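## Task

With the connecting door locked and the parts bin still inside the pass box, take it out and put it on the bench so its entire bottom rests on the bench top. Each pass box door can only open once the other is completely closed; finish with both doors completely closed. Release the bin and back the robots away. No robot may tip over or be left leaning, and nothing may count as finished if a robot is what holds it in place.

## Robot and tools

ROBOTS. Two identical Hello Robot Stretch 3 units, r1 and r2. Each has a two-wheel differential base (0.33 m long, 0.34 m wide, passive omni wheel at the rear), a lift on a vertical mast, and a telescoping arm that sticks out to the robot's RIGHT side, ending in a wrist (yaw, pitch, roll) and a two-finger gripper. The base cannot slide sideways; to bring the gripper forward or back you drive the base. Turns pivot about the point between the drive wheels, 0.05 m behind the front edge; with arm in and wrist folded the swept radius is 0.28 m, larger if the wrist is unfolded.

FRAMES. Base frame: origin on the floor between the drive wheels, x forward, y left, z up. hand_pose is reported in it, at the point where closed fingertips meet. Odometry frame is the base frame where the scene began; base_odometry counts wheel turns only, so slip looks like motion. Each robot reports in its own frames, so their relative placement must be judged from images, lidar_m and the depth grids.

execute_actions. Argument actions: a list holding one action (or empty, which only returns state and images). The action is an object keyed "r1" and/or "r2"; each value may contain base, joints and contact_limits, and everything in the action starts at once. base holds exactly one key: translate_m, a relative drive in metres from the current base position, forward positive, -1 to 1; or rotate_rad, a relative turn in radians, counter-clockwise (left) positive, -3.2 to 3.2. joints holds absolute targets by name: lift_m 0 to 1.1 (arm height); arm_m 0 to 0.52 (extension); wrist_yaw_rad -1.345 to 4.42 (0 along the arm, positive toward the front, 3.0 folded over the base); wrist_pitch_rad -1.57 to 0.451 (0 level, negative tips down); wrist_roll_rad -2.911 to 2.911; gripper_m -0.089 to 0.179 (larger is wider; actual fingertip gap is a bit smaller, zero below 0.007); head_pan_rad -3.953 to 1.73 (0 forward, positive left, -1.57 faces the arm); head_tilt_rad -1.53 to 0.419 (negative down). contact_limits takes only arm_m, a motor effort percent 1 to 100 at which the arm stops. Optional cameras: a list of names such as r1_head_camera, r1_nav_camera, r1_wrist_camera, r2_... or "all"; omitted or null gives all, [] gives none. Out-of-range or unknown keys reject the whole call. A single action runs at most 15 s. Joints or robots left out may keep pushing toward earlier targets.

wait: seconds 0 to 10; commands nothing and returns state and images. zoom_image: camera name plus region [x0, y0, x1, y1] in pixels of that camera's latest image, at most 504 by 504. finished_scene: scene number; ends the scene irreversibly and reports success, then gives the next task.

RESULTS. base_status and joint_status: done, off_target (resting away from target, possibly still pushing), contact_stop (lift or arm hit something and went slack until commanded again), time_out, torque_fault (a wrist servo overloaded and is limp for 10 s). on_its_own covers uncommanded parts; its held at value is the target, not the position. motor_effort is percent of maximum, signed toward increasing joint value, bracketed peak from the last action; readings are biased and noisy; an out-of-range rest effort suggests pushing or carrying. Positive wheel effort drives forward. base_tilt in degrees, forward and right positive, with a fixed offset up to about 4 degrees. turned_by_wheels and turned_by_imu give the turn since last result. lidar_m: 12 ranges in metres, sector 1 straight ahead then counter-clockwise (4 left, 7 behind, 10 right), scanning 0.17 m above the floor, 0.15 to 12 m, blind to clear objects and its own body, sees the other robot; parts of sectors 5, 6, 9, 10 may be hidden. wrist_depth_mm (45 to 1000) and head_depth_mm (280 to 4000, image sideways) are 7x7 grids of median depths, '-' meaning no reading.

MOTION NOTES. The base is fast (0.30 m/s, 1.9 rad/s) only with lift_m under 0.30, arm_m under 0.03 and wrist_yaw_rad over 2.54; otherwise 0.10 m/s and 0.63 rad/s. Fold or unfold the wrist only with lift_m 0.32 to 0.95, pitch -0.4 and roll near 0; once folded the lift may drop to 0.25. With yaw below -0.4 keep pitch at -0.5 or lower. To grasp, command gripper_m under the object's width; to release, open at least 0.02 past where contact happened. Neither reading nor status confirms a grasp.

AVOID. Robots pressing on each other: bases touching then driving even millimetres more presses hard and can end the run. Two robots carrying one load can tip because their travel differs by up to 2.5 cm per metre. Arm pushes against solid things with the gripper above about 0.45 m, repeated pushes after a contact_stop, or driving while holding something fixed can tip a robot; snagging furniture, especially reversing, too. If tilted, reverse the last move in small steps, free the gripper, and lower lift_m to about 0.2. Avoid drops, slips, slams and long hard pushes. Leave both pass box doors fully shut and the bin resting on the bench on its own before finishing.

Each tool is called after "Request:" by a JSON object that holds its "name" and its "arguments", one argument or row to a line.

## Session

Request:
{"name": "execute_actions", "arguments": {
  "actions": []
}}

Scene clock: 0.00 s.
r1.base_odometry: x=+0.000 y=+0.000 heading=+0.000 (m, m, rad; r1's odometry frame)
r1.turned_by_wheels: +0.000 (rad since the last result)
r1.turned_by_imu: +0.000 (rad since the last result)
r1.base_tilt: forward=-0.6 right=-1.3 (deg)
r1.lidar_m: 0.77 0.78 0.99 2.14 2.21 1.71 3.57 2.26 1.52 1.41 1.23 0.83
r1.head_depth_mm: 729 728 728 729 733 731 733 / 722 722 727 725 724 729 729 / 718 720 720 720 722 725 721 / 714 716 717 717 715 717 719 / 710 709 712 713 713 713 716 / 707 706 705 710 707 711 711 / 700 702 704 702 702 708 706
r1.base_status: not commanded
r1.joint_positions: lift_m=+0.474 arm_m=+0.002 wrist_yaw_rad=+2.824 wrist_pitch_rad=-0.447 wrist_roll_rad=+0.012 gripper_m=+0.037 head_pan_rad=+0.005 head_tilt_rad=-0.017
r1.joint_status: not commanded
r1.motor_effort: left_wheel=+0 right_wheel=-1 lift_m=+34 arm_m=+0 wrist_yaw_rad=+0 wrist_pitch_rad=+4 wrist_roll_rad=+0 gripper_m=+0 head_pan_rad=+0 head_tilt_rad=+2 (%)
r1.hand_pose: x=+0.0476 y=+0.0631 z=+0.4803 quat_wxyz=(+0.264, +0.709, +0.044, +0.652) (m; r1's base frame)
r1.wrist_depth_mm: - - - - - 778 609 / - - - - - 795 633 / - - - - - 858 656 / - - - - - 873 695 / 847 858 850 818 828 809 708 / 722 - 703 704 685 686 679 / 620 608 619 612 611 603 609
r2.base_odometry: x=+0.000 y=+0.000 heading=+0.000 (m, m, rad; r2's odometry frame)
r2.turned_by_wheels: +0.000 (rad since the last result)
r2.turned_by_imu: +0.000 (rad since the last result)
r2.base_tilt: forward=-1.7 right=-0.8 (deg)
r2.lidar_m: 1.94 1.32 1.23 1.25 1.56 1.45 1.47 1.88 3.09 2.22 1.35 3.31
r2.head_depth_mm: 2000 3113 3207 3219 3199 3163 2130 / 2037 3206 3371 3350 3310 3121 2109 / 2052 3224 3465 3549 3545 3076 2112 / 2057 2779 2961 3021 3124 2913 2069 / 2081 2325 2390 2450 2493 2528 2077 / 1905 1950 1985 1880 1888 2123 2013 / 1645 1681 1698 1439 1407 1757 1817
r2.base_status: not commanded
r2.joint_positions: lift_m=+0.394 arm_m=-0.002 wrist_yaw_rad=+3.059 wrist_pitch_rad=-0.353 wrist_roll_rad=-0.014 gripper_m=+0.037 head_pan_rad=+0.000 head_tilt_rad=+0.012
r2.joint_status: not commanded
r2.motor_effort: left_wheel=+0 right_wheel=+1 lift_m=+28 arm_m=+1 wrist_yaw_rad=+0 wrist_pitch_rad=+8 wrist_roll_rad=+0 gripper_m=+0 head_pan_rad=+0 head_tilt_rad=+1 (%)
r2.hand_pose: x=-0.0021 y=+0.0881 z=+0.4214 quat_wxyz=(+0.152, +0.695, +0.097, +0.696) (m; r2's base frame)
r2.wrist_depth_mm: - - - - - - 943 / - - - - - - - / - - - - - - - / - - - - - - - / 790 764 - 791 788 780 795 / 674 656 - 669 647 659 658 / 560 561 551 557 568 559 561
pictures: r1_head_camera (sideways: a quarter turn clockwise sets it upright), r1_nav_camera (sideways: a quarter turn counterclockwise sets it upright), r1_wrist_camera, r2_head_camera (sideways: a quarter turn clockwise sets it upright), r2_nav_camera (sideways: a quarter turn counterclockwise sets it upright), r2_wrist_camera
Images, in order (width x height): r1_head_camera 896x504, r1_nav_camera 672x504, r1_wrist_camera 644x364, r2_head_camera 896x504, r2_nav_camera 672x504, r2_wrist_camera 644x364.

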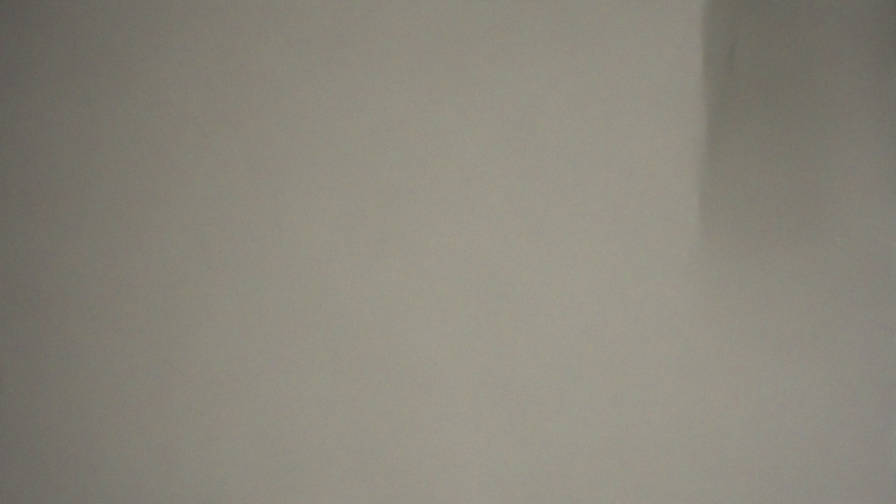

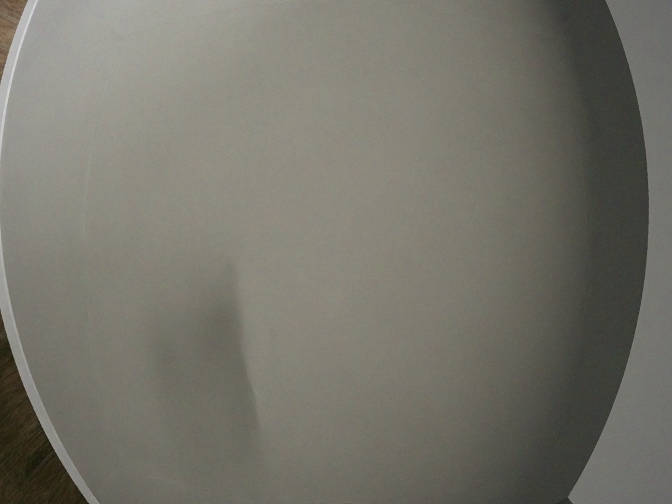

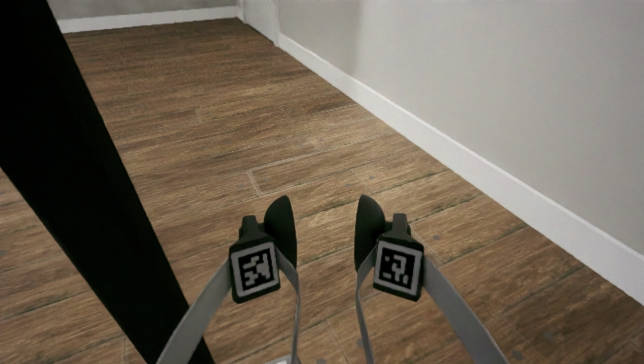

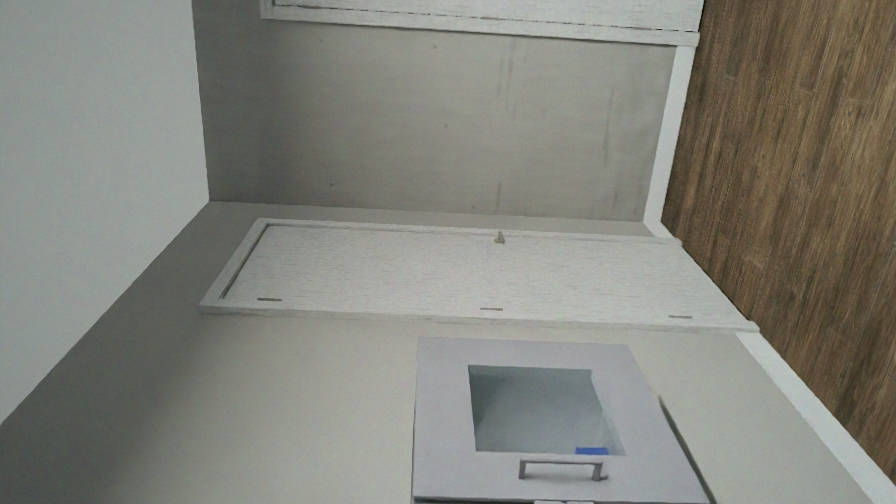

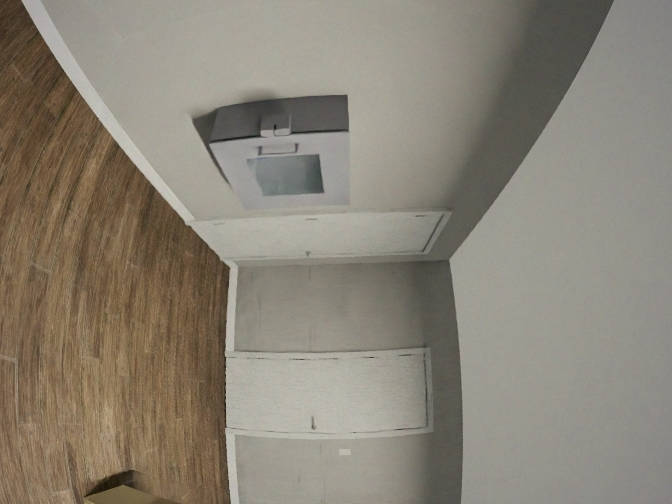

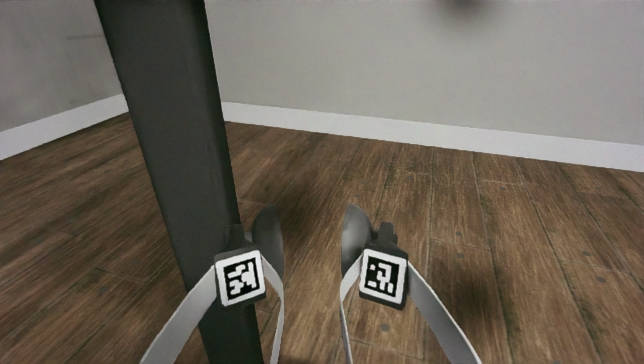

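Request:
{"name": "execute_actions", "arguments": {
  "actions": [
    {"r1":{"base":{"rotate_rad":1.68},"joints":{"head_pan_rad":-0.45,"head_tilt_rad":-0.2}},"r2":{"joints":{"head_pan_rad":0.4,"head_tilt_rad":-0.2}}}
  ],
  "cameras": ["r1_head_camera","r1_nav_camera","r2_head_camera","r1_wrist_camera"]
}}

Scene clock: 9.00 s.
r1.base_odometry: x=+0.000 y=+0.000 heading=+1.680 (m, m, rad; r1's odometry frame)
r1.turned_by_wheels: +1.680 (rad since the last result)
r1.turned_by_imu: +1.690 (rad since the last result)
r1.base_tilt: forward=-0.6 right=-1.2 (deg)
r1.lidar_m: 2.85 1.71 1.71 3.57 2.01 1.46 1.41 1.10 0.80 0.77 0.80 1.09
r1.head_depth_mm: 1062 1074 1085 1100 1113 1125 1140 / 1225 1236 1214 1229 1263 1307 1344 / 1451 1480 1397 1181 1223 1537 1602 / 1756 1826 1697 1082 1123 1783 1783 / 2299 2294 1639 1708 2486 1053 1802 / 2941 3076 899 3268 3253 963 1772 / 2904 2977 832 829 859 887 1711
r1.base_status: done
r1.joint_positions: lift_m=+0.474 arm_m=+0.002 wrist_yaw_rad=+2.824 wrist_pitch_rad=-0.447 wrist_roll_rad=+0.012 gripper_m=+0.037 head_pan_rad=-0.443 head_tilt_rad=-0.198
r1.joint_status: all done
r1.motor_effort: left_wheel=-4(10) right_wheel=+2(4) lift_m=+34(34) arm_m=+0(0) wrist_yaw_rad=+0(0) wrist_pitch_rad=+4(4) wrist_roll_rad=+0(0) gripper_m=+1(0) head_pan_rad=-3(29) head_tilt_rad=-2(23) (%)
r1.hand_pose: x=+0.0476 y=+0.0631 z=+0.4803 quat_wxyz=(+0.264, +0.709, +0.044, +0.652) (m; r1's base frame)
r1.wrist_depth_mm: - - - - - - - / - - - - - - - / - - - - - - - / - - - - 997 996 971 / 817 847 830 826 830 820 803 / 710 - 705 700 682 703 708 / 616 612 626 620 621 611 616
r2.base_odometry: x=+0.000 y=+0.000 heading=+0.000 (m, m, rad; r2's odometry frame)
r2.turned_by_wheels: +0.000 (rad since the last result)
r2.turned_by_imu: +0.001 (rad since the last result)
r2.base_tilt: forward=-1.8 right=-0.9 (deg)
r2.lidar_m: 1.94 1.32 1.23 1.25 1.55 1.45 1.48 1.88 3.09 2.22 1.35 3.30
r2.head_depth_mm: 2019 2176 2325 2560 2751 2139 1632 / 1784 1900 1776 1824 2400 2103 1621 / 1621 1718 1490 1640 2098 2094 1612 / 1453 1545 1457 1491 1842 1928 1591 / 1339 1400 1475 1562 1660 1753 1581 / 1234 1288 1349 1424 1497 1593 1573 / 1143 1185 1251 1303 1368 1438 1472
r2.base_status: not commanded
r2.joint_positions: lift_m=+0.394 arm_m=-0.002 wrist_yaw_rad=+3.059 wrist_pitch_rad=-0.353 wrist_roll_rad=-0.014 gripper_m=+0.037 head_pan_rad=+0.393 head_tilt_rad=-0.197
r2.joint_status: all done
r2.motor_effort: left_wheel=+0(0) right_wheel=+1(0) lift_m=+28(28) arm_m=+1(1) wrist_yaw_rad=+0(0) wrist_pitch_rad=+8(8) wrist_roll_rad=+0(0) gripper_m=+0(1) head_pan_rad=+5(36) head_tilt_rad=-1(16) (%)
r2.hand_pose: x=-0.0021 y=+0.0881 z=+0.4214 quat_wxyz=(+0.152, +0.695, +0.097, +0.696) (m; r2's base frame)
r2.wrist_depth_mm: - - - - - - 933 / - - - - - - - / - - - - - - - / - - - - - - - / 796 801 - 792 792 788 807 / 664 672 - 651 666 660 666 / 561 561 543 554 560 570 571
pictures: r1_head_camera (sideways: a quarter turn clockwise sets it upright), r1_nav_camera (sideways: a quarter turn counterclockwise sets it upright), r1_wrist_camera, r2_head_camera (sideways: a quarter turn clockwise sets it upright)
Images, in order (width x height): r1_head_camera 896x504, r1_nav_camera 672x504, r1_wrist_camera 644x364, r2_head_camera 896x504.

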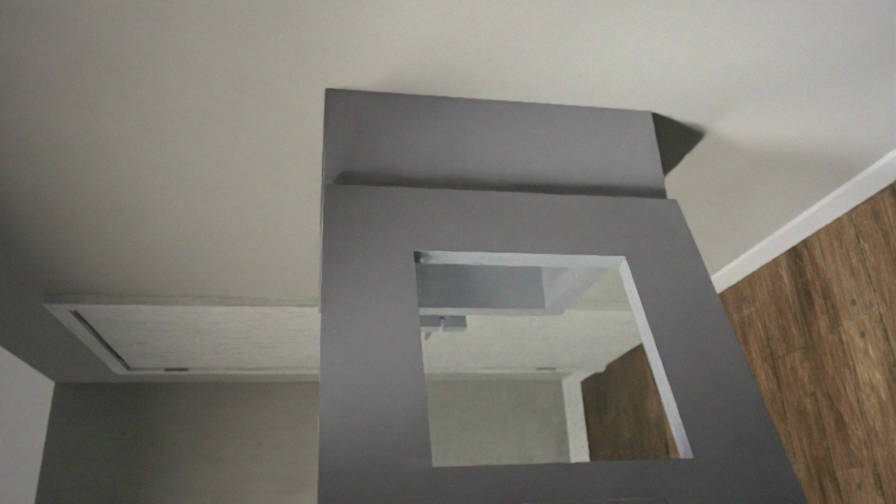

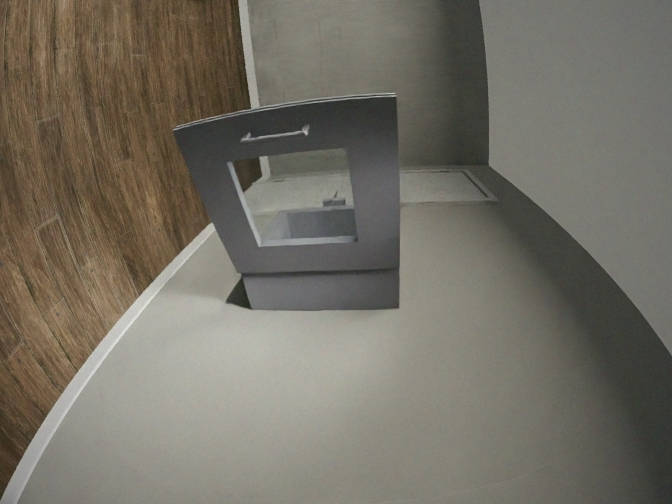

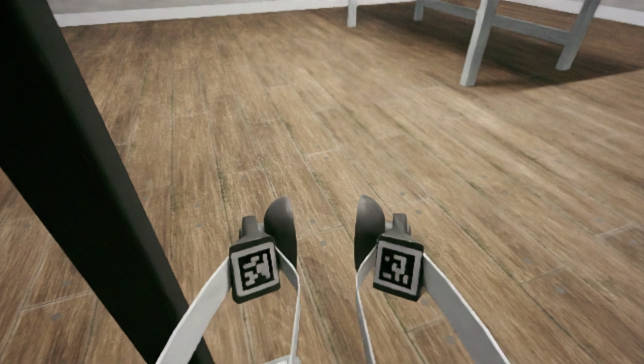

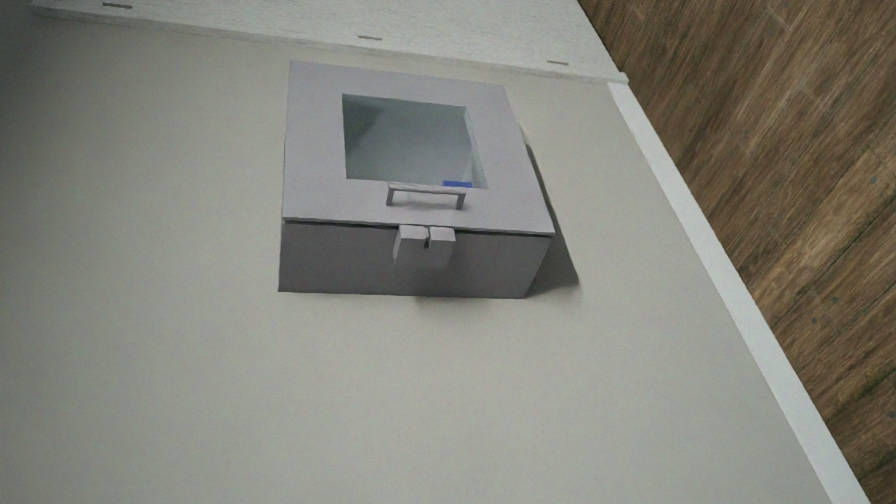

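Request:
{"name": "execute_actions", "arguments": {
  "actions": [
    {"r1":{"base":{"rotate_rad":0.45},"joints":{"lift_m":0.27,"wrist_yaw_rad":3.0,"head_pan_rad":-0.45,"head_tilt_rad":-0.2}}}
  ],
  "cameras": ["r1_head_camera","r1_nav_camera"]
}}

Scene clock: 26.10 s.
r1.base_odometry: x=+0.000 y=+0.000 heading=+2.130 (m, m, rad; r1's odometry frame)
r1.turned_by_wheels: +0.450 (rad since the last result)
r1.turned_by_imu: +0.451 (rad since the last result)
r1.base_tilt: forward=-0.6 right=-1.3 (deg)
r1.lidar_m: 2.21 1.70 3.57 2.19 1.50 1.41 1.19 0.82 0.77 0.78 1.01 2.29
r1.head_depth_mm: 2771 2949 2448 2352 2678 979 1827 / 3001 3075 3086 867 3373 951 1797 / 2979 3077 3147 841 870 903 1738 / 3027 3028 3192 3276 3055 913 1735 / 2934 3033 3205 3295 3328 2378 1790 / 3007 3120 3171 3356 3409 2380 1785 / 3035 3104 3261 3316 3391 2330 1762
r1.base_status: done
r1.joint_positions: lift_m=+0.270 arm_m=+0.002 wrist_yaw_rad=+2.997 wrist_pitch_rad=-0.447 wrist_roll_rad=+0.012 gripper_m=+0.037 head_pan_rad=-0.443 head_tilt_rad=-0.198
r1.joint_status: all done
r1.motor_effort: left_wheel=-4(11) right_wheel=+1(4) lift_m=+29(31) arm_m=+0(0) wrist_yaw_rad=+4(5) wrist_pitch_rad=+4(4) wrist_roll_rad=+0(0) gripper_m=+0(0) head_pan_rad=-3(1) head_tilt_rad=-1(4) (%)
r1.hand_pose: x=+0.0106 y=+0.0719 z=+0.2764 quat_wxyz=(+0.207, +0.703, +0.105, +0.672) (m; r1's base frame)
r1.wrist_depth_mm: - - - - - - - / - - - - - - - / 854 - 848 854 835 849 832 / 665 669 665 674 666 654 661 / 565 554 - 551 557 547 545 / 470 490 - - 453 471 464 / - - - - 406 407 406
r2.base_odometry: x=+0.000 y=+0.000 heading=+0.000 (m, m, rad; r2's odometry frame)
r2.turned_by_wheels: +0.000 (rad since the last result)
r2.turned_by_imu: +0.001 (rad since the last result)
r2.base_tilt: forward=-1.8 right=-0.9 (deg)
r2.lidar_m: 1.94 1.31 1.23 1.25 1.56 1.45 1.47 1.88 3.09 2.23 1.35 3.30
r2.head_depth_mm: 2032 2161 2331 2576 2757 2128 1634 / 1805 1918 1769 1821 2410 2125 1612 / 1605 1703 1481 1635 2095 2100 1608 / 1460 1549 1454 1492 1826 1940 1588 / 1337 1406 1488 1566 1660 1770 1585 / 1234 1290 1350 1427 1504 1584 1581 / 1139 1194 1247 1307 1360 1439 1480
r2.base_status: not commanded
r2.joint_positions: lift_m=+0.394 arm_m=-0.002 wrist_yaw_rad=+3.059 wrist_pitch_rad=-0.353 wrist_roll_rad=-0.014 gripper_m=+0.037 head_pan_rad=+0.393 head_tilt_rad=-0.197
r2.joint_status: not commanded
r2.motor_effort: left_wheel=+0(0) right_wheel=+1(0) lift_m=+29(29) arm_m=+0(0) wrist_yaw_rad=+0(0) wrist_pitch_rad=+8(8) wrist_roll_rad=+0(0) gripper_m=+1(1) head_pan_rad=+4(4) head_tilt_rad=-1(1) (%)
r2.hand_pose: x=-0.0021 y=+0.0881 z=+0.4214 quat_wxyz=(+0.152, +0.695, +0.097, +0.696) (m; r2's base frame)
r2.wrist_depth_mm: - - - - - - 936 / - - - - - - - / - - - - - - - / - - - - - - - / 799 791 - 792 793 784 800 / 660 657 - 658 643 668 651 / 562 567 553 562 571 558 570
pictures: r1_head_camera (sideways: a quarter turn clockwise sets it upright), r1_nav_camera (sideways: a quarter turn counterclockwise sets it upright)
Images, in order (width x height): r1_head_camera 896x504, r1_nav_camera 672x504.

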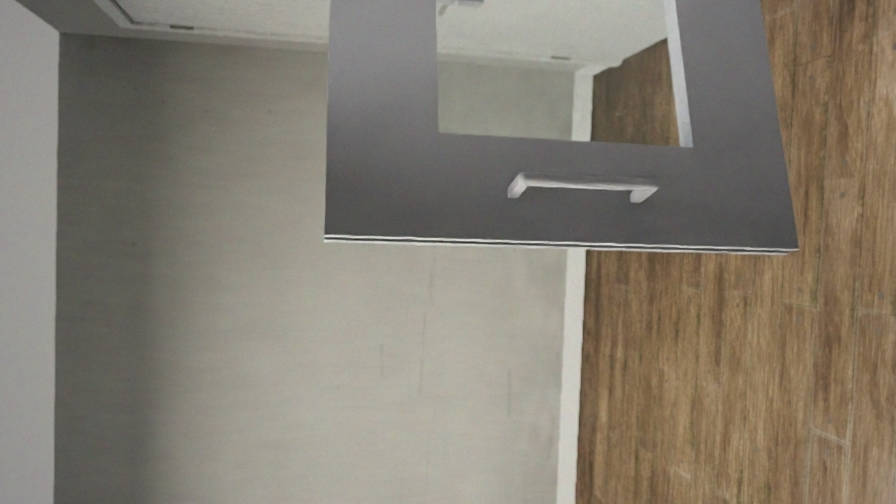

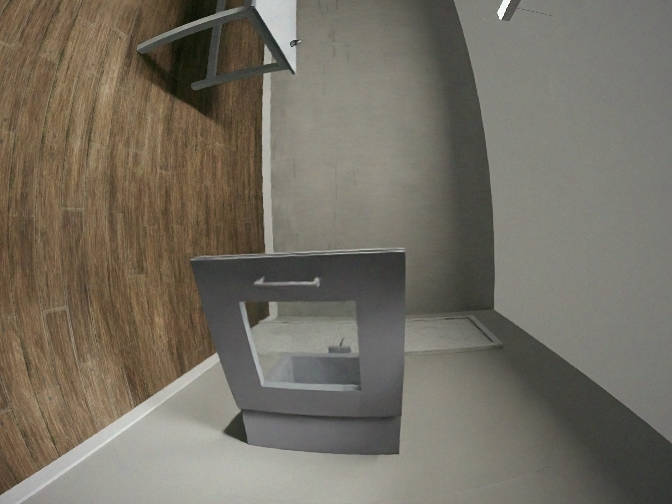

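Request:
{"name": "execute_actions", "arguments": {
  "actions": [
    {"r1":{"base":{"translate_m":1.0},"joints":{"head_pan_rad":-1.6,"head_tilt_rad":-0.35}}}
  ],
  "cameras": ["r1_head_camera","r1_nav_camera"]
}}

Scene clock: 36.07 s.
r1.base_odometry: x=-0.530 y=+0.848 heading=+2.130 (m, m, rad; r1's odometry frame)
r1.turned_by_wheels: +0.000 (rad since the last result)
r1.turned_by_imu: +0.005 (rad since the last result)
r1.base_tilt: forward=-0.6 right=-1.3 (deg)
r1.lidar_m: 1.22 0.83 2.22 3.18 2.45 2.31 1.85 1.27 1.20 1.22 1.58 2.47
r1.head_depth_mm: 1005 1039 901 912 960 793 740 / 1043 1074 - 1579 1113 1372 1437 / 1103 1119 - 1614 1229 1453 1490 / 1148 1172 1535 1457 1298 1550 1518 / 1207 1235 1287 1359 1518 1659 1524 / 1268 1321 1182 1256 1624 1725 1513 / 1351 1424 1518 1629 1748 1834 1519
r1.base_status: done
r1.joint_positions: lift_m=+0.270 arm_m=+0.002 wrist_yaw_rad=+2.998 wrist_pitch_rad=-0.447 wrist_roll_rad=+0.012 gripper_m=+0.037 head_pan_rad=-1.593 head_tilt_rad=-0.346
r1.joint_status: all done
r1.motor_effort: left_wheel=-4(11) right_wheel=+2(5) lift_m=+30(29) arm_m=+0(0) wrist_yaw_rad=+3(4) wrist_pitch_rad=+3(3) wrist_roll_rad=+0(0) gripper_m=+0(0) head_pan_rad=-3(37) head_tilt_rad=-3(20) (%)
r1.hand_pose: x=+0.0104 y=+0.0719 z=+0.2764 quat_wxyz=(+0.207, +0.703, +0.106, +0.672) (m; r1's base frame)
r1.wrist_depth_mm: - - - - - - 677 / - - - - - - 962 / 863 - 849 851 838 793 777 / 681 664 663 660 667 664 662 / 555 554 - 557 549 546 546 / 473 485 - - 452 467 470 / - - - - 408 407 407
r2.base_odometry: x=+0.000 y=+0.000 heading=+0.000 (m, m, rad; r2's odometry frame)
r2.turned_by_wheels: +0.000 (rad since the last result)
r2.turned_by_imu: +0.001 (rad since the last result)
r2.base_tilt: forward=-1.7 right=-1.1 (deg)
r2.lidar_m: 1.94 1.32 1.23 1.25 1.56 1.45 1.47 1.88 3.08 2.22 1.34 3.29
r2.head_depth_mm: 2021 2154 2356 2581 2784 2144 1628 / 1791 1918 1773 1826 2400 2121 1615 / 1618 1720 1478 1645 2086 2098 1608 / 1454 1544 1454 1480 1830 1913 1591 / 1338 1412 1486 1563 1664 1770 1588 / 1229 1291 1356 1426 1498 1581 1566 / 1137 1191 1244 1310 1373 1444 1472
r2.base_status: not commanded
r2.joint_positions: lift_m=+0.394 arm_m=-0.002 wrist_yaw_rad=+3.059 wrist_pitch_rad=-0.353 wrist_roll_rad=-0.014 gripper_m=+0.037 head_pan_rad=+0.393 head_tilt_rad=-0.197
r2.joint_status: not commanded
r2.motor_effort: left_wheel=+0(0) right_wheel=+0(0) lift_m=+28(29) arm_m=+1(0) wrist_yaw_rad=+0(0) wrist_pitch_rad=+8(8) wrist_roll_rad=-1(0) gripper_m=+0(0) head_pan_rad=+5(5) head_tilt_rad=-1(1) (%)
r2.hand_pose: x=-0.0021 y=+0.0881 z=+0.4214 quat_wxyz=(+0.152, +0.695, +0.097, +0.696) (m; r2's base frame)
r2.wrist_depth_mm: - - - - - - 930 / - - - - - - - / - - - - - - - / - - - - - - - / 799 791 - 798 794 796 807 / 666 645 - 649 655 647 653 / 571 566 542 563 557 559 564
pictures: r1_head_camera (sideways: a quarter turn clockwise sets it upright), r1_nav_camera (sideways: a quarter turn counterclockwise sets it upright)
Images, in order (width x height): r1_head_camera 896x504, r1_nav_camera 672x504.

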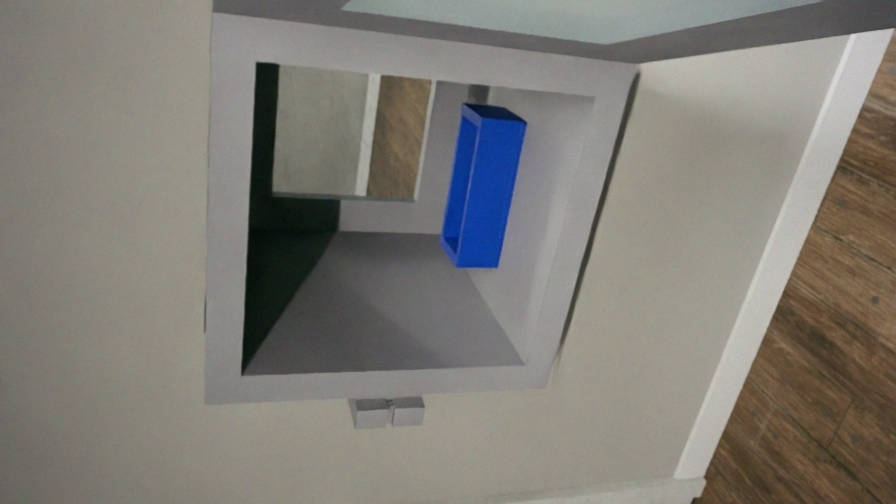

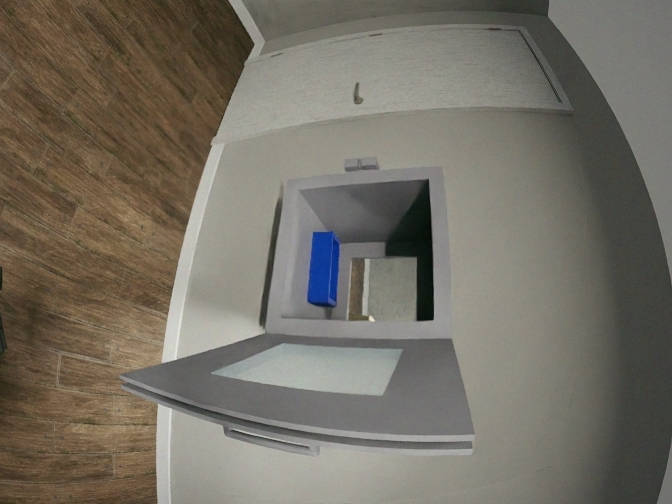

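Request:
{"name": "execute_actions", "arguments": {
  "actions": [
    {"r1":{"base":{"rotate_rad":-1.35},"joints":{"head_pan_rad":-0.6}}}
  ],
  "cameras": ["r1_nav_camera"]
}}

Request:
{"name": "execute_actions", "arguments": {
  "actions": [
    {"r1":{"base":{"translate_m":0.84}}}
  ],
  "cameras": ["r1_nav_camera"]
}}

Request:
{"name": "execute_actions", "arguments": {
  "actions": [
    {"r1":{"base":{"rotate_rad":0.89},"joints":{"head_pan_rad":-1.6,"head_tilt_rad":-0.7,"lift_m":0.35,"wrist_pitch_rad":-0.4}}}
  ],
  "cameras": ["r1_head_camera","r1_nav_camera"]
}}

Scene clock: 51.33 s.
r1.base_odometry: x=-0.530 y=+0.848 heading=+0.780 (m, m, rad; r1's odometry frame)
r1.turned_by_wheels: -1.350 (rad since the last result)
r1.turned_by_imu: -1.353 (rad since the last result)
r1.base_tilt: forward=-0.6 right=-1.2 (deg)
r1.lidar_m: 1.32 2.02 2.47 1.22 1.66 3.14 2.87 2.32 2.31 1.48 1.21 1.20
r1.head_depth_mm: 980 1035 1100 1164 1228 1318 1412 / 993 1028 354 385 425 496 1403 / 1007 1038 414 427 436 459 472 / 1015 1053 640 1187 1247 790 1415 / 1030 1060 955 1019 1087 1408 1475 / 1042 1080 - 1584 1208 1417 1503 / 1048 1098 1539 1558 1200 1439 1507
r1.base_status: done
r1.joint_positions: lift_m=+0.270 arm_m=+0.002 wrist_yaw_rad=+2.998 wrist_pitch_rad=-0.447 wrist_roll_rad=+0.012 gripper_m=+0.037 head_pan_rad=-0.607 head_tilt_rad=-0.346
r1.joint_status: all done
r1.motor_effort: left_wheel=+4(15) right_wheel=-2(5) lift_m=+30(30) arm_m=+0(0) wrist_yaw_rad=+3(3) wrist_pitch_rad=+4(4) wrist_roll_rad=+0(0) gripper_m=+0(0) head_pan_rad=+4(38) head_tilt_rad=-2(3) (%)
r1.hand_pose: x=+0.0104 y=+0.0719 z=+0.2764 quat_wxyz=(+0.207, +0.703, +0.106, +0.672) (m; r1's base frame)
r1.wrist_depth_mm: - - - - - - - / - - - - - - - / 851 - 831 841 846 853 843 / 672 655 667 657 658 659 662 / 558 559 - 568 549 545 558 / 478 481 - - 450 465 470 / - - - - 400 407 401
r2.base_odometry: x=+0.000 y=+0.000 heading=+0.000 (m, m, rad; r2's odometry frame)
r2.turned_by_wheels: +0.000 (rad since the last result)
r2.turned_by_imu: +0.001 (rad since the last result)
r2.base_tilt: forward=-1.6 right=-0.9 (deg)
r2.lidar_m: 1.94 1.32 1.23 1.24 1.56 1.45 1.47 1.88 3.11 2.23 1.35 3.31
r2.head_depth_mm: 2034 2179 2344 2556 2754 2134 1620 / 1799 1912 1770 1833 2408 2123 1618 / 1613 1707 1488 1636 2089 2086 1607 / 1458 1546 1450 1486 1828 1927 1586 / 1334 1407 1481 1571 1657 1763 1585 / 1227 1294 1354 1427 1504 1585 1576 / 1136 1192 1252 1306 1367 1445 1469
r2.base_status: not commanded
r2.joint_positions: lift_m=+0.394 arm_m=-0.002 wrist_yaw_rad=+3.059 wrist_pitch_rad=-0.353 wrist_roll_rad=-0.014 gripper_m=+0.037 head_pan_rad=+0.393 head_tilt_rad=-0.197
r2.joint_status: not commanded
r2.motor_effort: left_wheel=+0(0) right_wheel=+1(1) lift_m=+28(28) arm_m=+0(1) wrist_yaw_rad=+0(0) wrist_pitch_rad=+8(8) wrist_roll_rad=+0(0) gripper_m=+1(1) head_pan_rad=+5(4) head_tilt_rad=-1(1) (%)
r2.hand_pose: x=-0.0021 y=+0.0881 z=+0.4214 quat_wxyz=(+0.152, +0.695, +0.097, +0.696) (m; r2's base frame)
r2.wrist_depth_mm: - - - - - - 928 / - - - - - - - / - - - - - - - / - - - - - - - / 795 781 - 807 813 809 784 / 650 670 - 655 660 661 655 / 571 558 550 556 557 560 563
pictures: r1_nav_camera (sideways: a quarter turn counterclockwise sets it upright)
Images, in order (width x height): r1_nav_camera 672x504.

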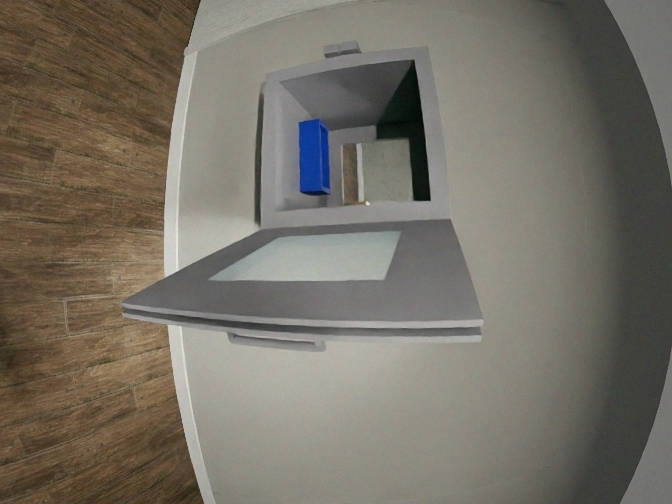

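Scene clock: 55.90 s.
r1.base_odometry: x=+0.067 y=+1.439 heading=+0.780 (m, m, rad; r1's odometry frame)
r1.turned_by_wheels: +0.000 (rad since the last result)
r1.turned_by_imu: +0.005 (rad since the last result)
r1.base_tilt: forward=-0.5 right=-1.2 (deg)
r1.lidar_m: 0.60 0.92 1.94 2.14 1.83 1.42 3.51 2.86 1.34 0.68 0.55 0.55
r1.head_depth_mm: 428 446 - - 2585 721 612 / 434 451 3388 2697 2579 727 618 / 439 458 1583 2640 960 725 618 / 443 464 286 3398 958 722 626 / 448 468 288 877 934 816 635 / 454 470 292 615 638 659 631 / 460 475 297 467 479 492 505
r1.base_status: done
r1.joint_positions: lift_m=+0.270 arm_m=+0.002 wrist_yaw_rad=+2.998 wrist_pitch_rad=-0.447 wrist_roll_rad=+0.012 gripper_m=+0.037 head_pan_rad=-0.607 head_tilt_rad=-0.347
r1.joint_status: not commanded
r1.motor_effort: left_wheel=+3(15) right_wheel=-1(5) lift_m=+29(30) arm_m=+0(0) wrist_yaw_rad=+3(3) wrist_pitch_rad=+4(4) wrist_roll_rad=+0(0) gripper_m=+0(0) head_pan_rad=+3(3) head_tilt_rad=-2(2) (%)
r1.hand_pose: x=+0.0104 y=+0.0719 z=+0.2764 quat_wxyz=(+0.207, +0.703, +0.106, +0.672) (m; r1's base frame)
r1.wrist_depth_mm: - - - - - - - / - - - - - - - / 829 - 839 835 854 830 841 / 671 677 688 674 660 662 650 / 555 557 - 561 542 543 549 / 475 492 - - 452 468 475 / - - - - 408 404 408
r2.base_odometry: x=+0.000 y=+0.000 heading=+0.000 (m, m, rad; r2's odometry frame)
r2.turned_by_wheels: +0.000 (rad since the last result)
r2.turned_by_imu: +0.000 (rad since the last result)
r2.base_tilt: forward=-1.7 right=-0.9 (deg)
r2.lidar_m: 1.94 1.32 1.23 1.24 1.55 1.45 1.47 1.88 3.09 2.22 1.35 3.30
r2.head_depth_mm: 2034 2162 2337 2545 2765 2154 1633 / 1800 1917 1777 1836 2395 2127 1616 / 1609 1713 1491 1643 2113 2113 1613 / 1452 1552 1466 1480 1830 1941 1590 / 1330 1397 1488 1561 1657 1759 1584 / 1228 1298 1350 1423 1497 1587 1565 / 1141 1193 1246 1305 1367 1440 1468
r2.base_status: not commanded
r2.joint_positions: lift_m=+0.394 arm_m=-0.002 wrist_yaw_rad=+3.059 wrist_pitch_rad=-0.353 wrist_roll_rad=-0.014 gripper_m=+0.037 head_pan_rad=+0.393 head_tilt_rad=-0.197
r2.joint_status: not commanded
r2.motor_effort: left_wheel=+1(0) right_wheel=+1(0) lift_m=+28(28) arm_m=+1(0) wrist_yaw_rad=+0(0) wrist_pitch_rad=+9(8) wrist_roll_rad=+0(0) gripper_m=+1(1) head_pan_rad=+4(5) head_tilt_rad=-2(1) (%)
r2.hand_pose: x=-0.0021 y=+0.0881 z=+0.4214 quat_wxyz=(+0.152, +0.695, +0.097, +0.696) (m; r2's base frame)
r2.wrist_depth_mm: - - - - - - 909 / - - - - - - - / - - - - - - - / - - - - - - - / 799 785 - 799 793 783 790 / 652 653 - 658 664 664 656 / 561 566 535 566 554 564 566
pictures: r1_nav_camera (sideways: a quarter turn counterclockwise sets it upright)
Images, in order (width x height): r1_nav_camera 672x504.

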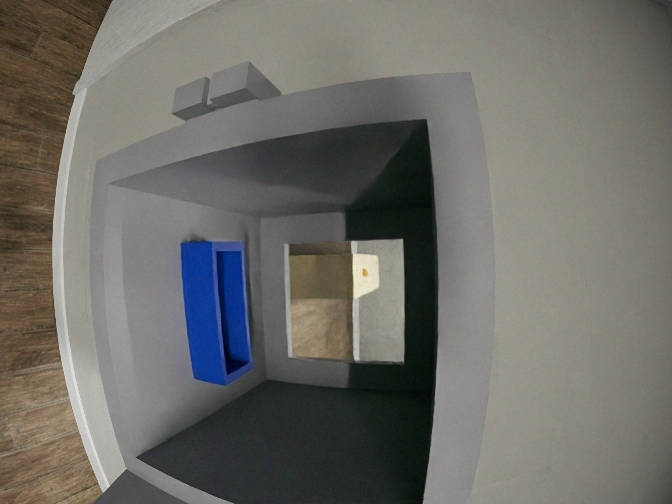

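Scene clock: 57.90 s.
r1.base_odometry: x=+0.067 y=+1.439 heading=+1.670 (m, m, rad; r1's odometry frame)
r1.turned_by_wheels: +0.890 (rad since the last result)
r1.turned_by_imu: +0.894 (rad since the last result)
r1.base_tilt: forward=-0.5 right=-1.3 (deg)
r1.lidar_m: 1.94 2.02 1.48 1.42 3.93 2.95 2.16 0.78 0.57 0.55 0.57 0.78
r1.head_depth_mm: - 848 924 828 700 589 1124 / - 3658 981 773 698 589 1132 / - 2519 980 771 697 587 1124 / - 2517 982 769 694 588 1127 / - 3158 954 768 693 588 1130 / 753 809 850 801 699 589 1130 / 579 585 593 597 603 578 1140
r1.base_status: done
r1.joint_positions: lift_m=+0.350 arm_m=+0.002 wrist_yaw_rad=+2.998 wrist_pitch_rad=-0.422 wrist_roll_rad=+0.012 gripper_m=+0.037 head_pan_rad=-1.593 head_tilt_rad=-0.692
r1.joint_status: all done
r1.motor_effort: left_wheel=-3(12) right_wheel=+2(5) lift_m=+39(40) arm_m=+0(1) wrist_yaw_rad=+2(2) wrist_pitch_rad=+6(6) wrist_roll_rad=+0(0) gripper_m=+0(0) head_pan_rad=-3(36) head_tilt_rad=-5(33) (%)
r1.hand_pose: x=+0.0109 y=+0.0751 z=+0.3616 quat_wxyz=(+0.198, +0.704, +0.097, +0.675) (m; r1's base frame)
r1.wrist_depth_mm: - - - - - - - / - - - - - - - / - - - - - - - / 859 834 820 839 826 815 825 / 694 679 - 691 671 677 677 / 573 580 - 573 555 571 573 / 502 513 - - 493 495 491
r2.base_odometry: x=+0.000 y=+0.000 heading=+0.000 (m, m, rad; r2's odometry frame)
r2.turned_by_wheels: +0.000 (rad since the last result)
r2.turned_by_imu: +0.000 (rad since the last result)
r2.base_tilt: forward=-1.8 right=-1.0 (deg)
r2.lidar_m: 1.95 1.32 1.23 1.25 1.56 1.45 1.47 1.88 3.09 2.23 1.35 3.29
r2.head_depth_mm: 2026 2180 2330 2559 2760 2128 1625 / 1792 1929 1774 1840 2413 2107 1619 / 1607 1710 1479 1647 2091 2093 1605 / 1456 1551 1452 1479 1824 1923 1598 / 1346 1399 1485 1558 1655 1767 1593 / 1234 1291 1348 1427 1502 1590 1574 / 1139 1189 1241 1309 1370 1440 1477
r2.base_status: not commanded
r2.joint_positions: lift_m=+0.394 arm_m=-0.002 wrist_yaw_rad=+3.059 wrist_pitch_rad=-0.353 wrist_roll_rad=-0.014 gripper_m=+0.037 head_pan_rad=+0.393 head_tilt_rad=-0.197
r2.joint_status: not commanded
r2.motor_effort: left_wheel=+0(0) right_wheel=+0(1) lift_m=+28(28) arm_m=+1(1) wrist_yaw_rad=+0(1) wrist_pitch_rad=+8(8) wrist_roll_rad=+0(0) gripper_m=+0(0) head_pan_rad=+3(5) head_tilt_rad=-2(1) (%)
r2.hand_pose: x=-0.0021 y=+0.0881 z=+0.4214 quat_wxyz=(+0.152, +0.695, +0.097, +0.696) (m; r2's base frame)
r2.wrist_depth_mm: - - - - - - 923 / - - - - - - - / - - - - - - - / - - - - - - - / 793 784 - 813 811 792 802 / 657 659 - 656 668 649 660 / 568 557 546 565 561 560 557
pictures: r1_head_camera (sideways: a quarter turn clockwise sets it upright), r1_nav_camera (sideways: a quarter turn counterclockwise sets it upright)
Images, in order (width x height): r1_head_camera 896x504, r1_nav_camera 672x504.

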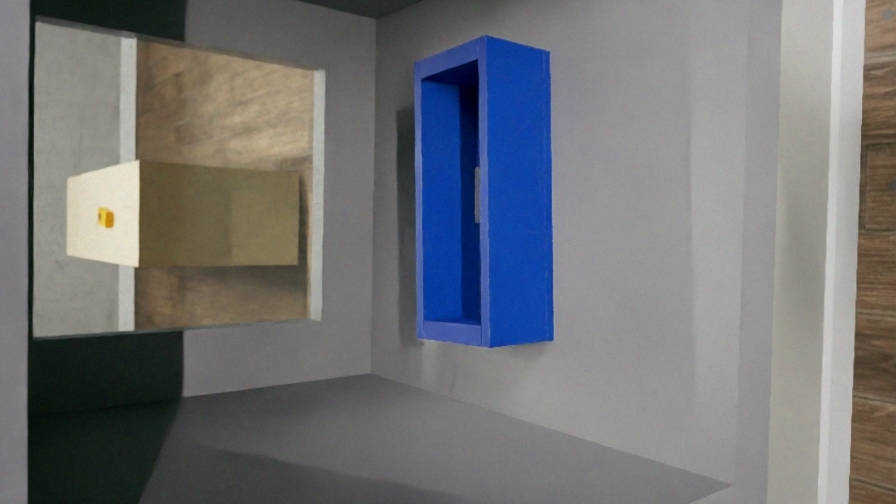

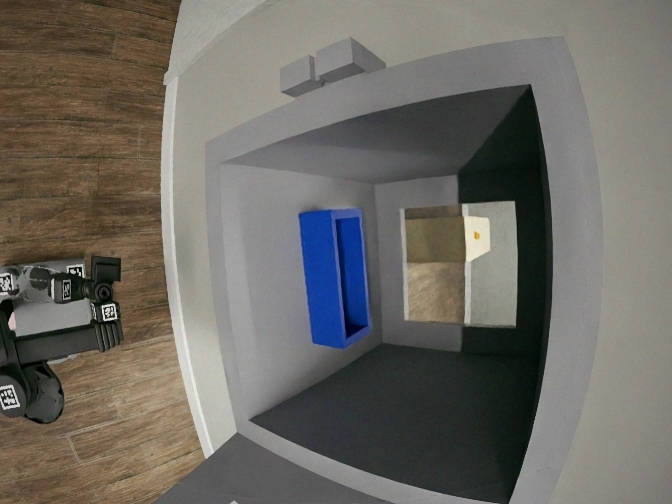

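Request:
{"name": "execute_actions", "arguments": {
  "actions": [
    {"r1":{"base":{"translate_m":-0.02},"joints":{"wrist_yaw_rad":0.0}}}
  ],
  "cameras": []
}}

Request:
{"name": "execute_actions", "arguments": {
  "actions": [
    {"r1":{"joints":{"wrist_pitch_rad":-1.57,"wrist_roll_rad":1.57,"lift_m":0.42,"arm_m":0.05}}}
  ],
  "cameras": []
}}

Request:
{"name": "execute_actions", "arguments": {
  "actions": [
    {"r1":{"joints":{"lift_m":0.96,"gripper_m":0.179,"head_tilt_rad":-0.9}}}
  ],
  "cameras": ["r1_head_camera","r1_nav_camera","r1_wrist_camera","r2_head_camera"]
}}

Scene clock: 69.67 s.
r1.base_odometry: x=+0.069 y=+1.419 heading=+1.670 (m, m, rad; r1's odometry frame)
r1.turned_by_wheels: +0.000 (rad since the last result)
r1.turned_by_imu: -0.001 (rad since the last result)
r1.base_tilt: forward=-0.6 right=-1.2 (deg)
r1.lidar_m: 1.96 2.04 1.49 1.42 3.93 2.93 2.16 0.78 0.57 0.55 0.57 0.78
r1.head_depth_mm: 771 833 909 853 697 588 1122 / - 3681 979 758 698 589 1124 / - 2583 978 775 697 590 1124 / - 2533 984 772 696 590 1125 / - 3555 973 752 696 590 1128 / 757 820 905 828 701 590 1129 / 636 645 652 658 661 591 1145
r1.base_status: done
r1.joint_positions: lift_m=+0.350 arm_m=+0.002 wrist_yaw_rad=+0.004 wrist_pitch_rad=-0.422 wrist_roll_rad=+0.012 gripper_m=+0.037 head_pan_rad=-1.593 head_tilt_rad=-0.692
r1.joint_status: all done
r1.motor_effort: left_wheel=-3(10) right_wheel=+1(2) lift_m=+39(39) arm_m=+0(0) wrist_yaw_rad=-5(7) wrist_pitch_rad=+6(6) wrist_roll_rad=+0(0) gripper_m=+0(0) head_pan_rad=-3(3) head_tilt_rad=-5(5) (%)
r1.hand_pose: x=-0.0207 y=-0.3704 z=+0.3616 quat_wxyz=(+0.688, +0.149, -0.695, -0.148) (m; r1's base frame)
r1.wrist_depth_mm: 265 266 267 270 271 273 275 / 288 291 294 294 297 298 301 / 320 324 323 325 325 330 332 / 362 356 367 358 367 367 370 / 402 401 404 412 416 418 426 / 463 458 466 476 475 467 474 / 485 489 500 500 490 491 493
r2.base_odometry: x=+0.000 y=+0.000 heading=+0.000 (m, m, rad; r2's odometry frame)
r2.turned_by_wheels: +0.000 (rad since the last result)
r2.turned_by_imu: +0.001 (rad since the last result)
r2.base_tilt: forward=-1.7 right=-1.0 (deg)
r2.lidar_m: 1.94 1.32 1.23 1.25 1.56 1.45 1.48 1.88 3.09 2.23 1.35 3.30
r2.head_depth_mm: 2039 2159 2329 2562 2759 2150 1622 / 1795 1919 1774 1827 2408 2127 1613 / 1615 1718 1485 1645 2087 2103 1606 / 1452 1548 1457 1475 1834 1929 1603 / 1341 1410 1475 1561 1666 1766 1583 / 1231 1290 1349 1421 1498 1580 1574 / 1140 1194 1243 1299 1370 1439 1468
r2.base_status: not commanded
r2.joint_positions: lift_m=+0.394 arm_m=-0.002 wrist_yaw_rad=+3.059 wrist_pitch_rad=-0.353 wrist_roll_rad=-0.014 gripper_m=+0.037 head_pan_rad=+0.393 head_tilt_rad=-0.197
r2.joint_status: not commanded
r2.motor_effort: left_wheel=+0(0) right_wheel=+1(0) lift_m=+28(28) arm_m=+0(1) wrist_yaw_rad=+0(0) wrist_pitch_rad=+8(8) wrist_roll_rad=+0(0) gripper_m=+0(1) head_pan_rad=+4(5) head_tilt_rad=-2(1) (%)
r2.hand_pose: x=-0.0021 y=+0.0881 z=+0.4214 quat_wxyz=(+0.152, +0.695, +0.097, +0.696) (m; r2's base frame)
r2.wrist_depth_mm: - - - - - - 931 / - - - - - - - / - - - - - - - / - - - - - - - / 790 805 - 805 807 787 807 / 658 662 - 659 652 657 668 / 558 566 548 564 567 558 564
pictures: none
No camera images: the call's "cameras" was empty. Leave "cameras" out to get every camera's image.

Scene clock: 71.13 s.
r1.base_odometry: x=+0.069 y=+1.419 heading=+1.670 (m, m, rad; r1's odometry frame)
r1.turned_by_wheels: +0.000 (rad since the last result)
r1.turned_by_imu: +0.000 (rad since the last result)
r1.base_tilt: forward=-0.6 right=-1.3 (deg)
r1.lidar_m: 1.96 2.04 1.49 1.42 3.94 2.93 2.16 0.78 0.57 0.55 0.57 0.78
r1.head_depth_mm: 771 835 907 853 699 590 1126 / - 3744 983 758 698 590 1124 / - 2555 978 773 696 589 1124 / - 2528 979 770 694 591 1124 / - 3431 974 755 694 588 1126 / 757 824 911 830 698 589 1142 / 637 644 652 658 659 592 1138
r1.base_status: not commanded
r1.joint_positions: lift_m=+0.420 arm_m=+0.050 wrist_yaw_rad=+0.003 wrist_pitch_rad=-1.559 wrist_roll_rad=+1.564 gripper_m=+0.037 head_pan_rad=-1.593 head_tilt_rad=-0.692
r1.joint_status: all done
r1.motor_effort: left_wheel=-4(4) right_wheel=+1(1) lift_m=+38(40) arm_m=+3(6) wrist_yaw_rad=-5(5) wrist_pitch_rad=-3(5) wrist_roll_rad=+3(3) gripper_m=+0(0) head_pan_rad=-3(3) head_tilt_rad=-5(5) (%)
r1.hand_pose: x=-0.0216 y=-0.1732 z=+0.3021 quat_wxyz=(+0.004, +0.003, -0.711, -0.703) (m; r1's base frame)
r1.wrist_depth_mm: 422 430 430 430 - - - / 427 444 445 443 - - - / 424 465 458 451 - - - / 424 473 471 472 - - - / 426 502 488 483 - 491 488 / 426 517 514 506 509 496 493 / 426 529 525 533 524 518 517
r2.base_odometry: x=+0.000 y=+0.000 heading=+0.000 (m, m, rad; r2's odometry frame)
r2.turned_by_wheels: +0.000 (rad since the last result)
r2.turned_by_imu: +0.000 (rad since the last result)
r2.base_tilt: forward=-1.7 right=-0.8 (deg)
r2.lidar_m: 1.95 1.32 1.23 1.25 1.55 1.45 1.48 1.88 3.09 2.22 1.35 3.31
r2.head_depth_mm: 2033 2172 2344 2578 2766 2142 1621 / 1796 1928 1776 1825 2416 2120 1620 / 1607 1708 1497 1636 2090 2114 1611 / 1463 1547 1464 1472 1826 1924 1603 / 1332 1401 1481 1558 1651 1744 1586 / 1230 1288 1350 1424 1500 1584 1566 / 1140 1195 1247 1305 1361 1439 1474
r2.base_status: not commanded
r2.joint_positions: lift_m=+0.394 arm_m=-0.002 wrist_yaw_rad=+3.059 wrist_pitch_rad=-0.353 wrist_roll_rad=-0.014 gripper_m=+0.037 head_pan_rad=+0.393 head_tilt_rad=-0.197
r2.joint_status: not commanded
r2.motor_effort: left_wheel=+0(0) right_wheel=+0(0) lift_m=+28(28) arm_m=+0(0) wrist_yaw_rad=+0(0) wrist_pitch_rad=+8(8) wrist_roll_rad=+0(0) gripper_m=+1(0) head_pan_rad=+4(5) head_tilt_rad=-1(1) (%)
r2.hand_pose: x=-0.0021 y=+0.0881 z=+0.4214 quat_wxyz=(+0.152, +0.695, +0.097, +0.696) (m; r2's base frame)
r2.wrist_depth_mm: - - - - - - 930 / - - - - - - - / - - - - - - - / - - - - - - - / 788 778 - 794 775 795 786 / 669 646 - 648 662 653 663 / 559 561 545 557 562 560 560
pictures: none
No camera images: the call's "cameras" was empty. Leave "cameras" out to get every camera's image.

Scene clock: 76.87 s.
r1.base_odometry: x=+0.069 y=+1.419 heading=+1.670 (m, m, rad; r1's odometry frame)
r1.turned_by_wheels: +0.000 (rad since the last result)
r1.turned_by_imu: +0.000 (rad since the last result)
r1.base_tilt: forward=-0.6 right=-1.3 (deg)
r1.lidar_m: 1.96 2.04 1.49 1.42 3.93 2.92 2.15 0.78 0.57 0.55 0.57 0.78
r1.head_depth_mm: 796 - - - - 1245 1126 / 2983 905 - - - 1226 1125 / 2391 911 - - - - 1125 / 2400 910 734 689 - 1251 1142 / 2910 911 707 689 623 1232 1133 / 777 878 792 690 623 1231 1137 / 633 638 643 650 622 1248 1135
r1.base_status: not commanded
r1.joint_positions: lift_m=+0.960 arm_m=+0.050 wrist_yaw_rad=+0.003 wrist_pitch_rad=-1.560 wrist_roll_rad=+1.564 gripper_m=+0.179 head_pan_rad=-1.593 head_tilt_rad=-0.889
r1.joint_status: all done
r1.motor_effort: left_wheel=-3(3) right_wheel=+1(2) lift_m=+39(38) arm_m=+3(3) wrist_yaw_rad=-5(4) wrist_pitch_rad=-3(3) wrist_roll_rad=+3(3) gripper_m=+0(89) head_pan_rad=-3(3) head_tilt_rad=-7(26) (%)
r1.hand_pose: x=-0.0216 y=-0.1731 z=+0.8421 quat_wxyz=(+0.004, +0.003, -0.711, -0.703) (m; r1's base frame)
r1.wrist_depth_mm: 234 272 945 915 903 915 912 / 239 272 952 962 - 949 933 / 250 271 980 998 - 983 987 / 258 272 - - - - - / 270 302 - - - - - / 279 312 - - - - - / 292 291 - - - - -
r2.base_odometry: x=+0.000 y=+0.000 heading=+0.000 (m, m, rad; r2's odometry frame)
r2.turned_by_wheels: +0.000 (rad since the last result)
r2.turned_by_imu: +0.000 (rad since the last result)
r2.base_tilt: forward=-1.8 right=-0.9 (deg)
r2.lidar_m: 1.94 1.31 1.23 1.24 1.55 1.45 1.47 1.87 3.09 2.23 1.35 3.30
r2.head_depth_mm: 2019 2169 2317 2555 2776 2146 1622 / 1798 1906 1773 1839 2409 2134 1612 / 1616 1707 1493 1642 2094 2088 1611 / 1463 1549 1469 1477 1820 1942 1598 / 1336 1408 1478 1562 1662 1759 1592 / 1231 1292 1355 1418 1503 1583 1574 / 1137 1192 1245 1303 1370 1440 1473
r2.base_status: not commanded
r2.joint_positions: lift_m=+0.394 arm_m=-0.002 wrist_yaw_rad=+3.059 wrist_pitch_rad=-0.353 wrist_roll_rad=-0.014 gripper_m=+0.037 head_pan_rad=+0.393 head_tilt_rad=-0.197
r2.joint_status: not commanded
r2.motor_effort: left_wheel=+0(0) right_wheel=+0(0) lift_m=+28(28) arm_m=+1(0) wrist_yaw_rad=+0(1) wrist_pitch_rad=+8(8) wrist_roll_rad=+0(0) gripper_m=+1(1) head_pan_rad=+4(4) head_tilt_rad=-1(1) (%)
r2.hand_pose: x=-0.0021 y=+0.0881 z=+0.4214 quat_wxyz=(+0.152, +0.695, +0.097, +0.696) (m; r2's base frame)
r2.wrist_depth_mm: - - - - - - 922 / - - - - - - - / - - - - - - - / - - - - - - - / 796 816 - 800 795 807 786 / 654 665 - 657 676 652 660 / 559 570 550 562 569 565 566
pictures: r1_head_camera (sideways: a quarter turn clockwise sets it upright), r1_nav_camera (sideways: a quarter turn counterclockwise sets it upright), r1_wrist_camera, r2_head_camera (sideways: a quarter turn clockwise sets it upright)
Images, in order (width x height): r1_head_camera 896x504, r1_nav_camera 672x504, r1_wrist_camera 644x364, r2_head_camera 896x504.

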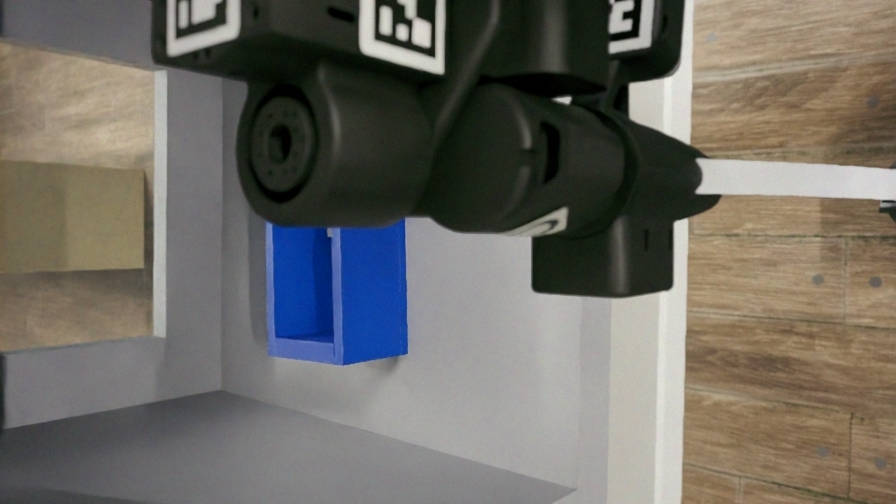

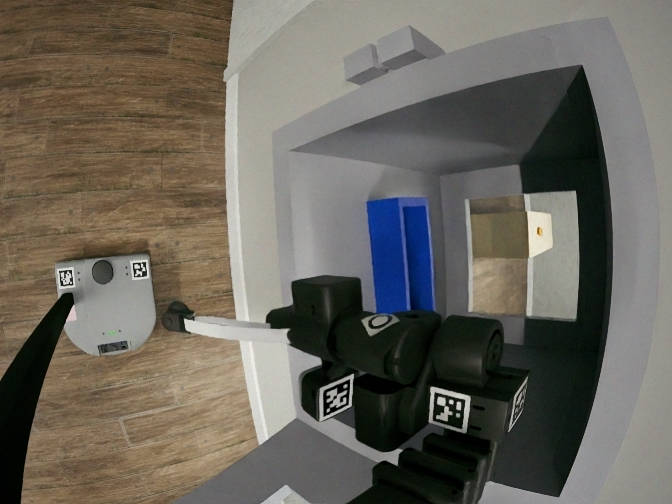

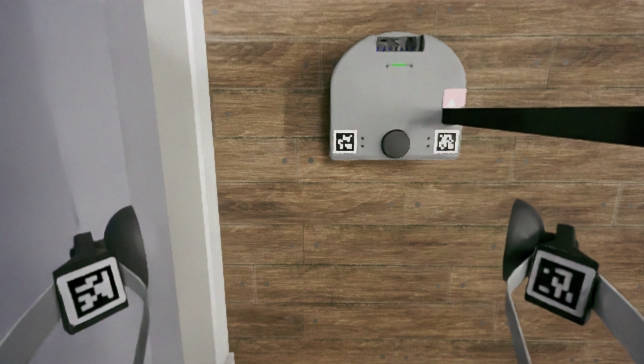

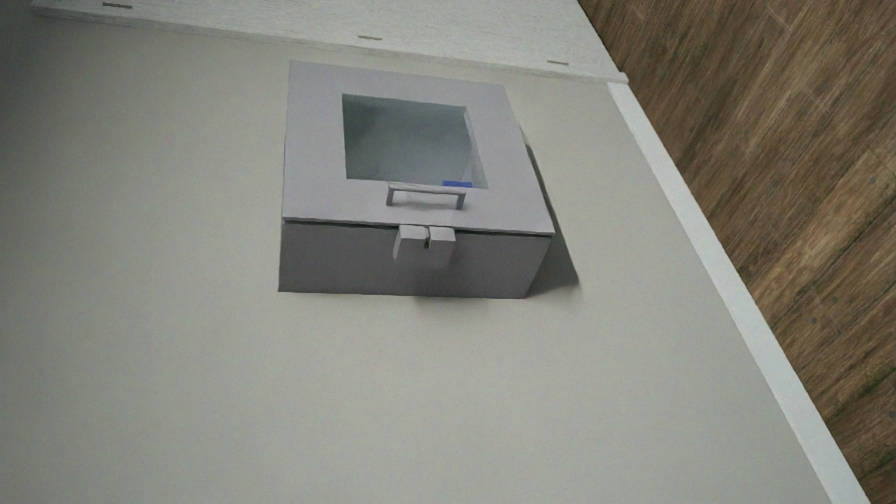

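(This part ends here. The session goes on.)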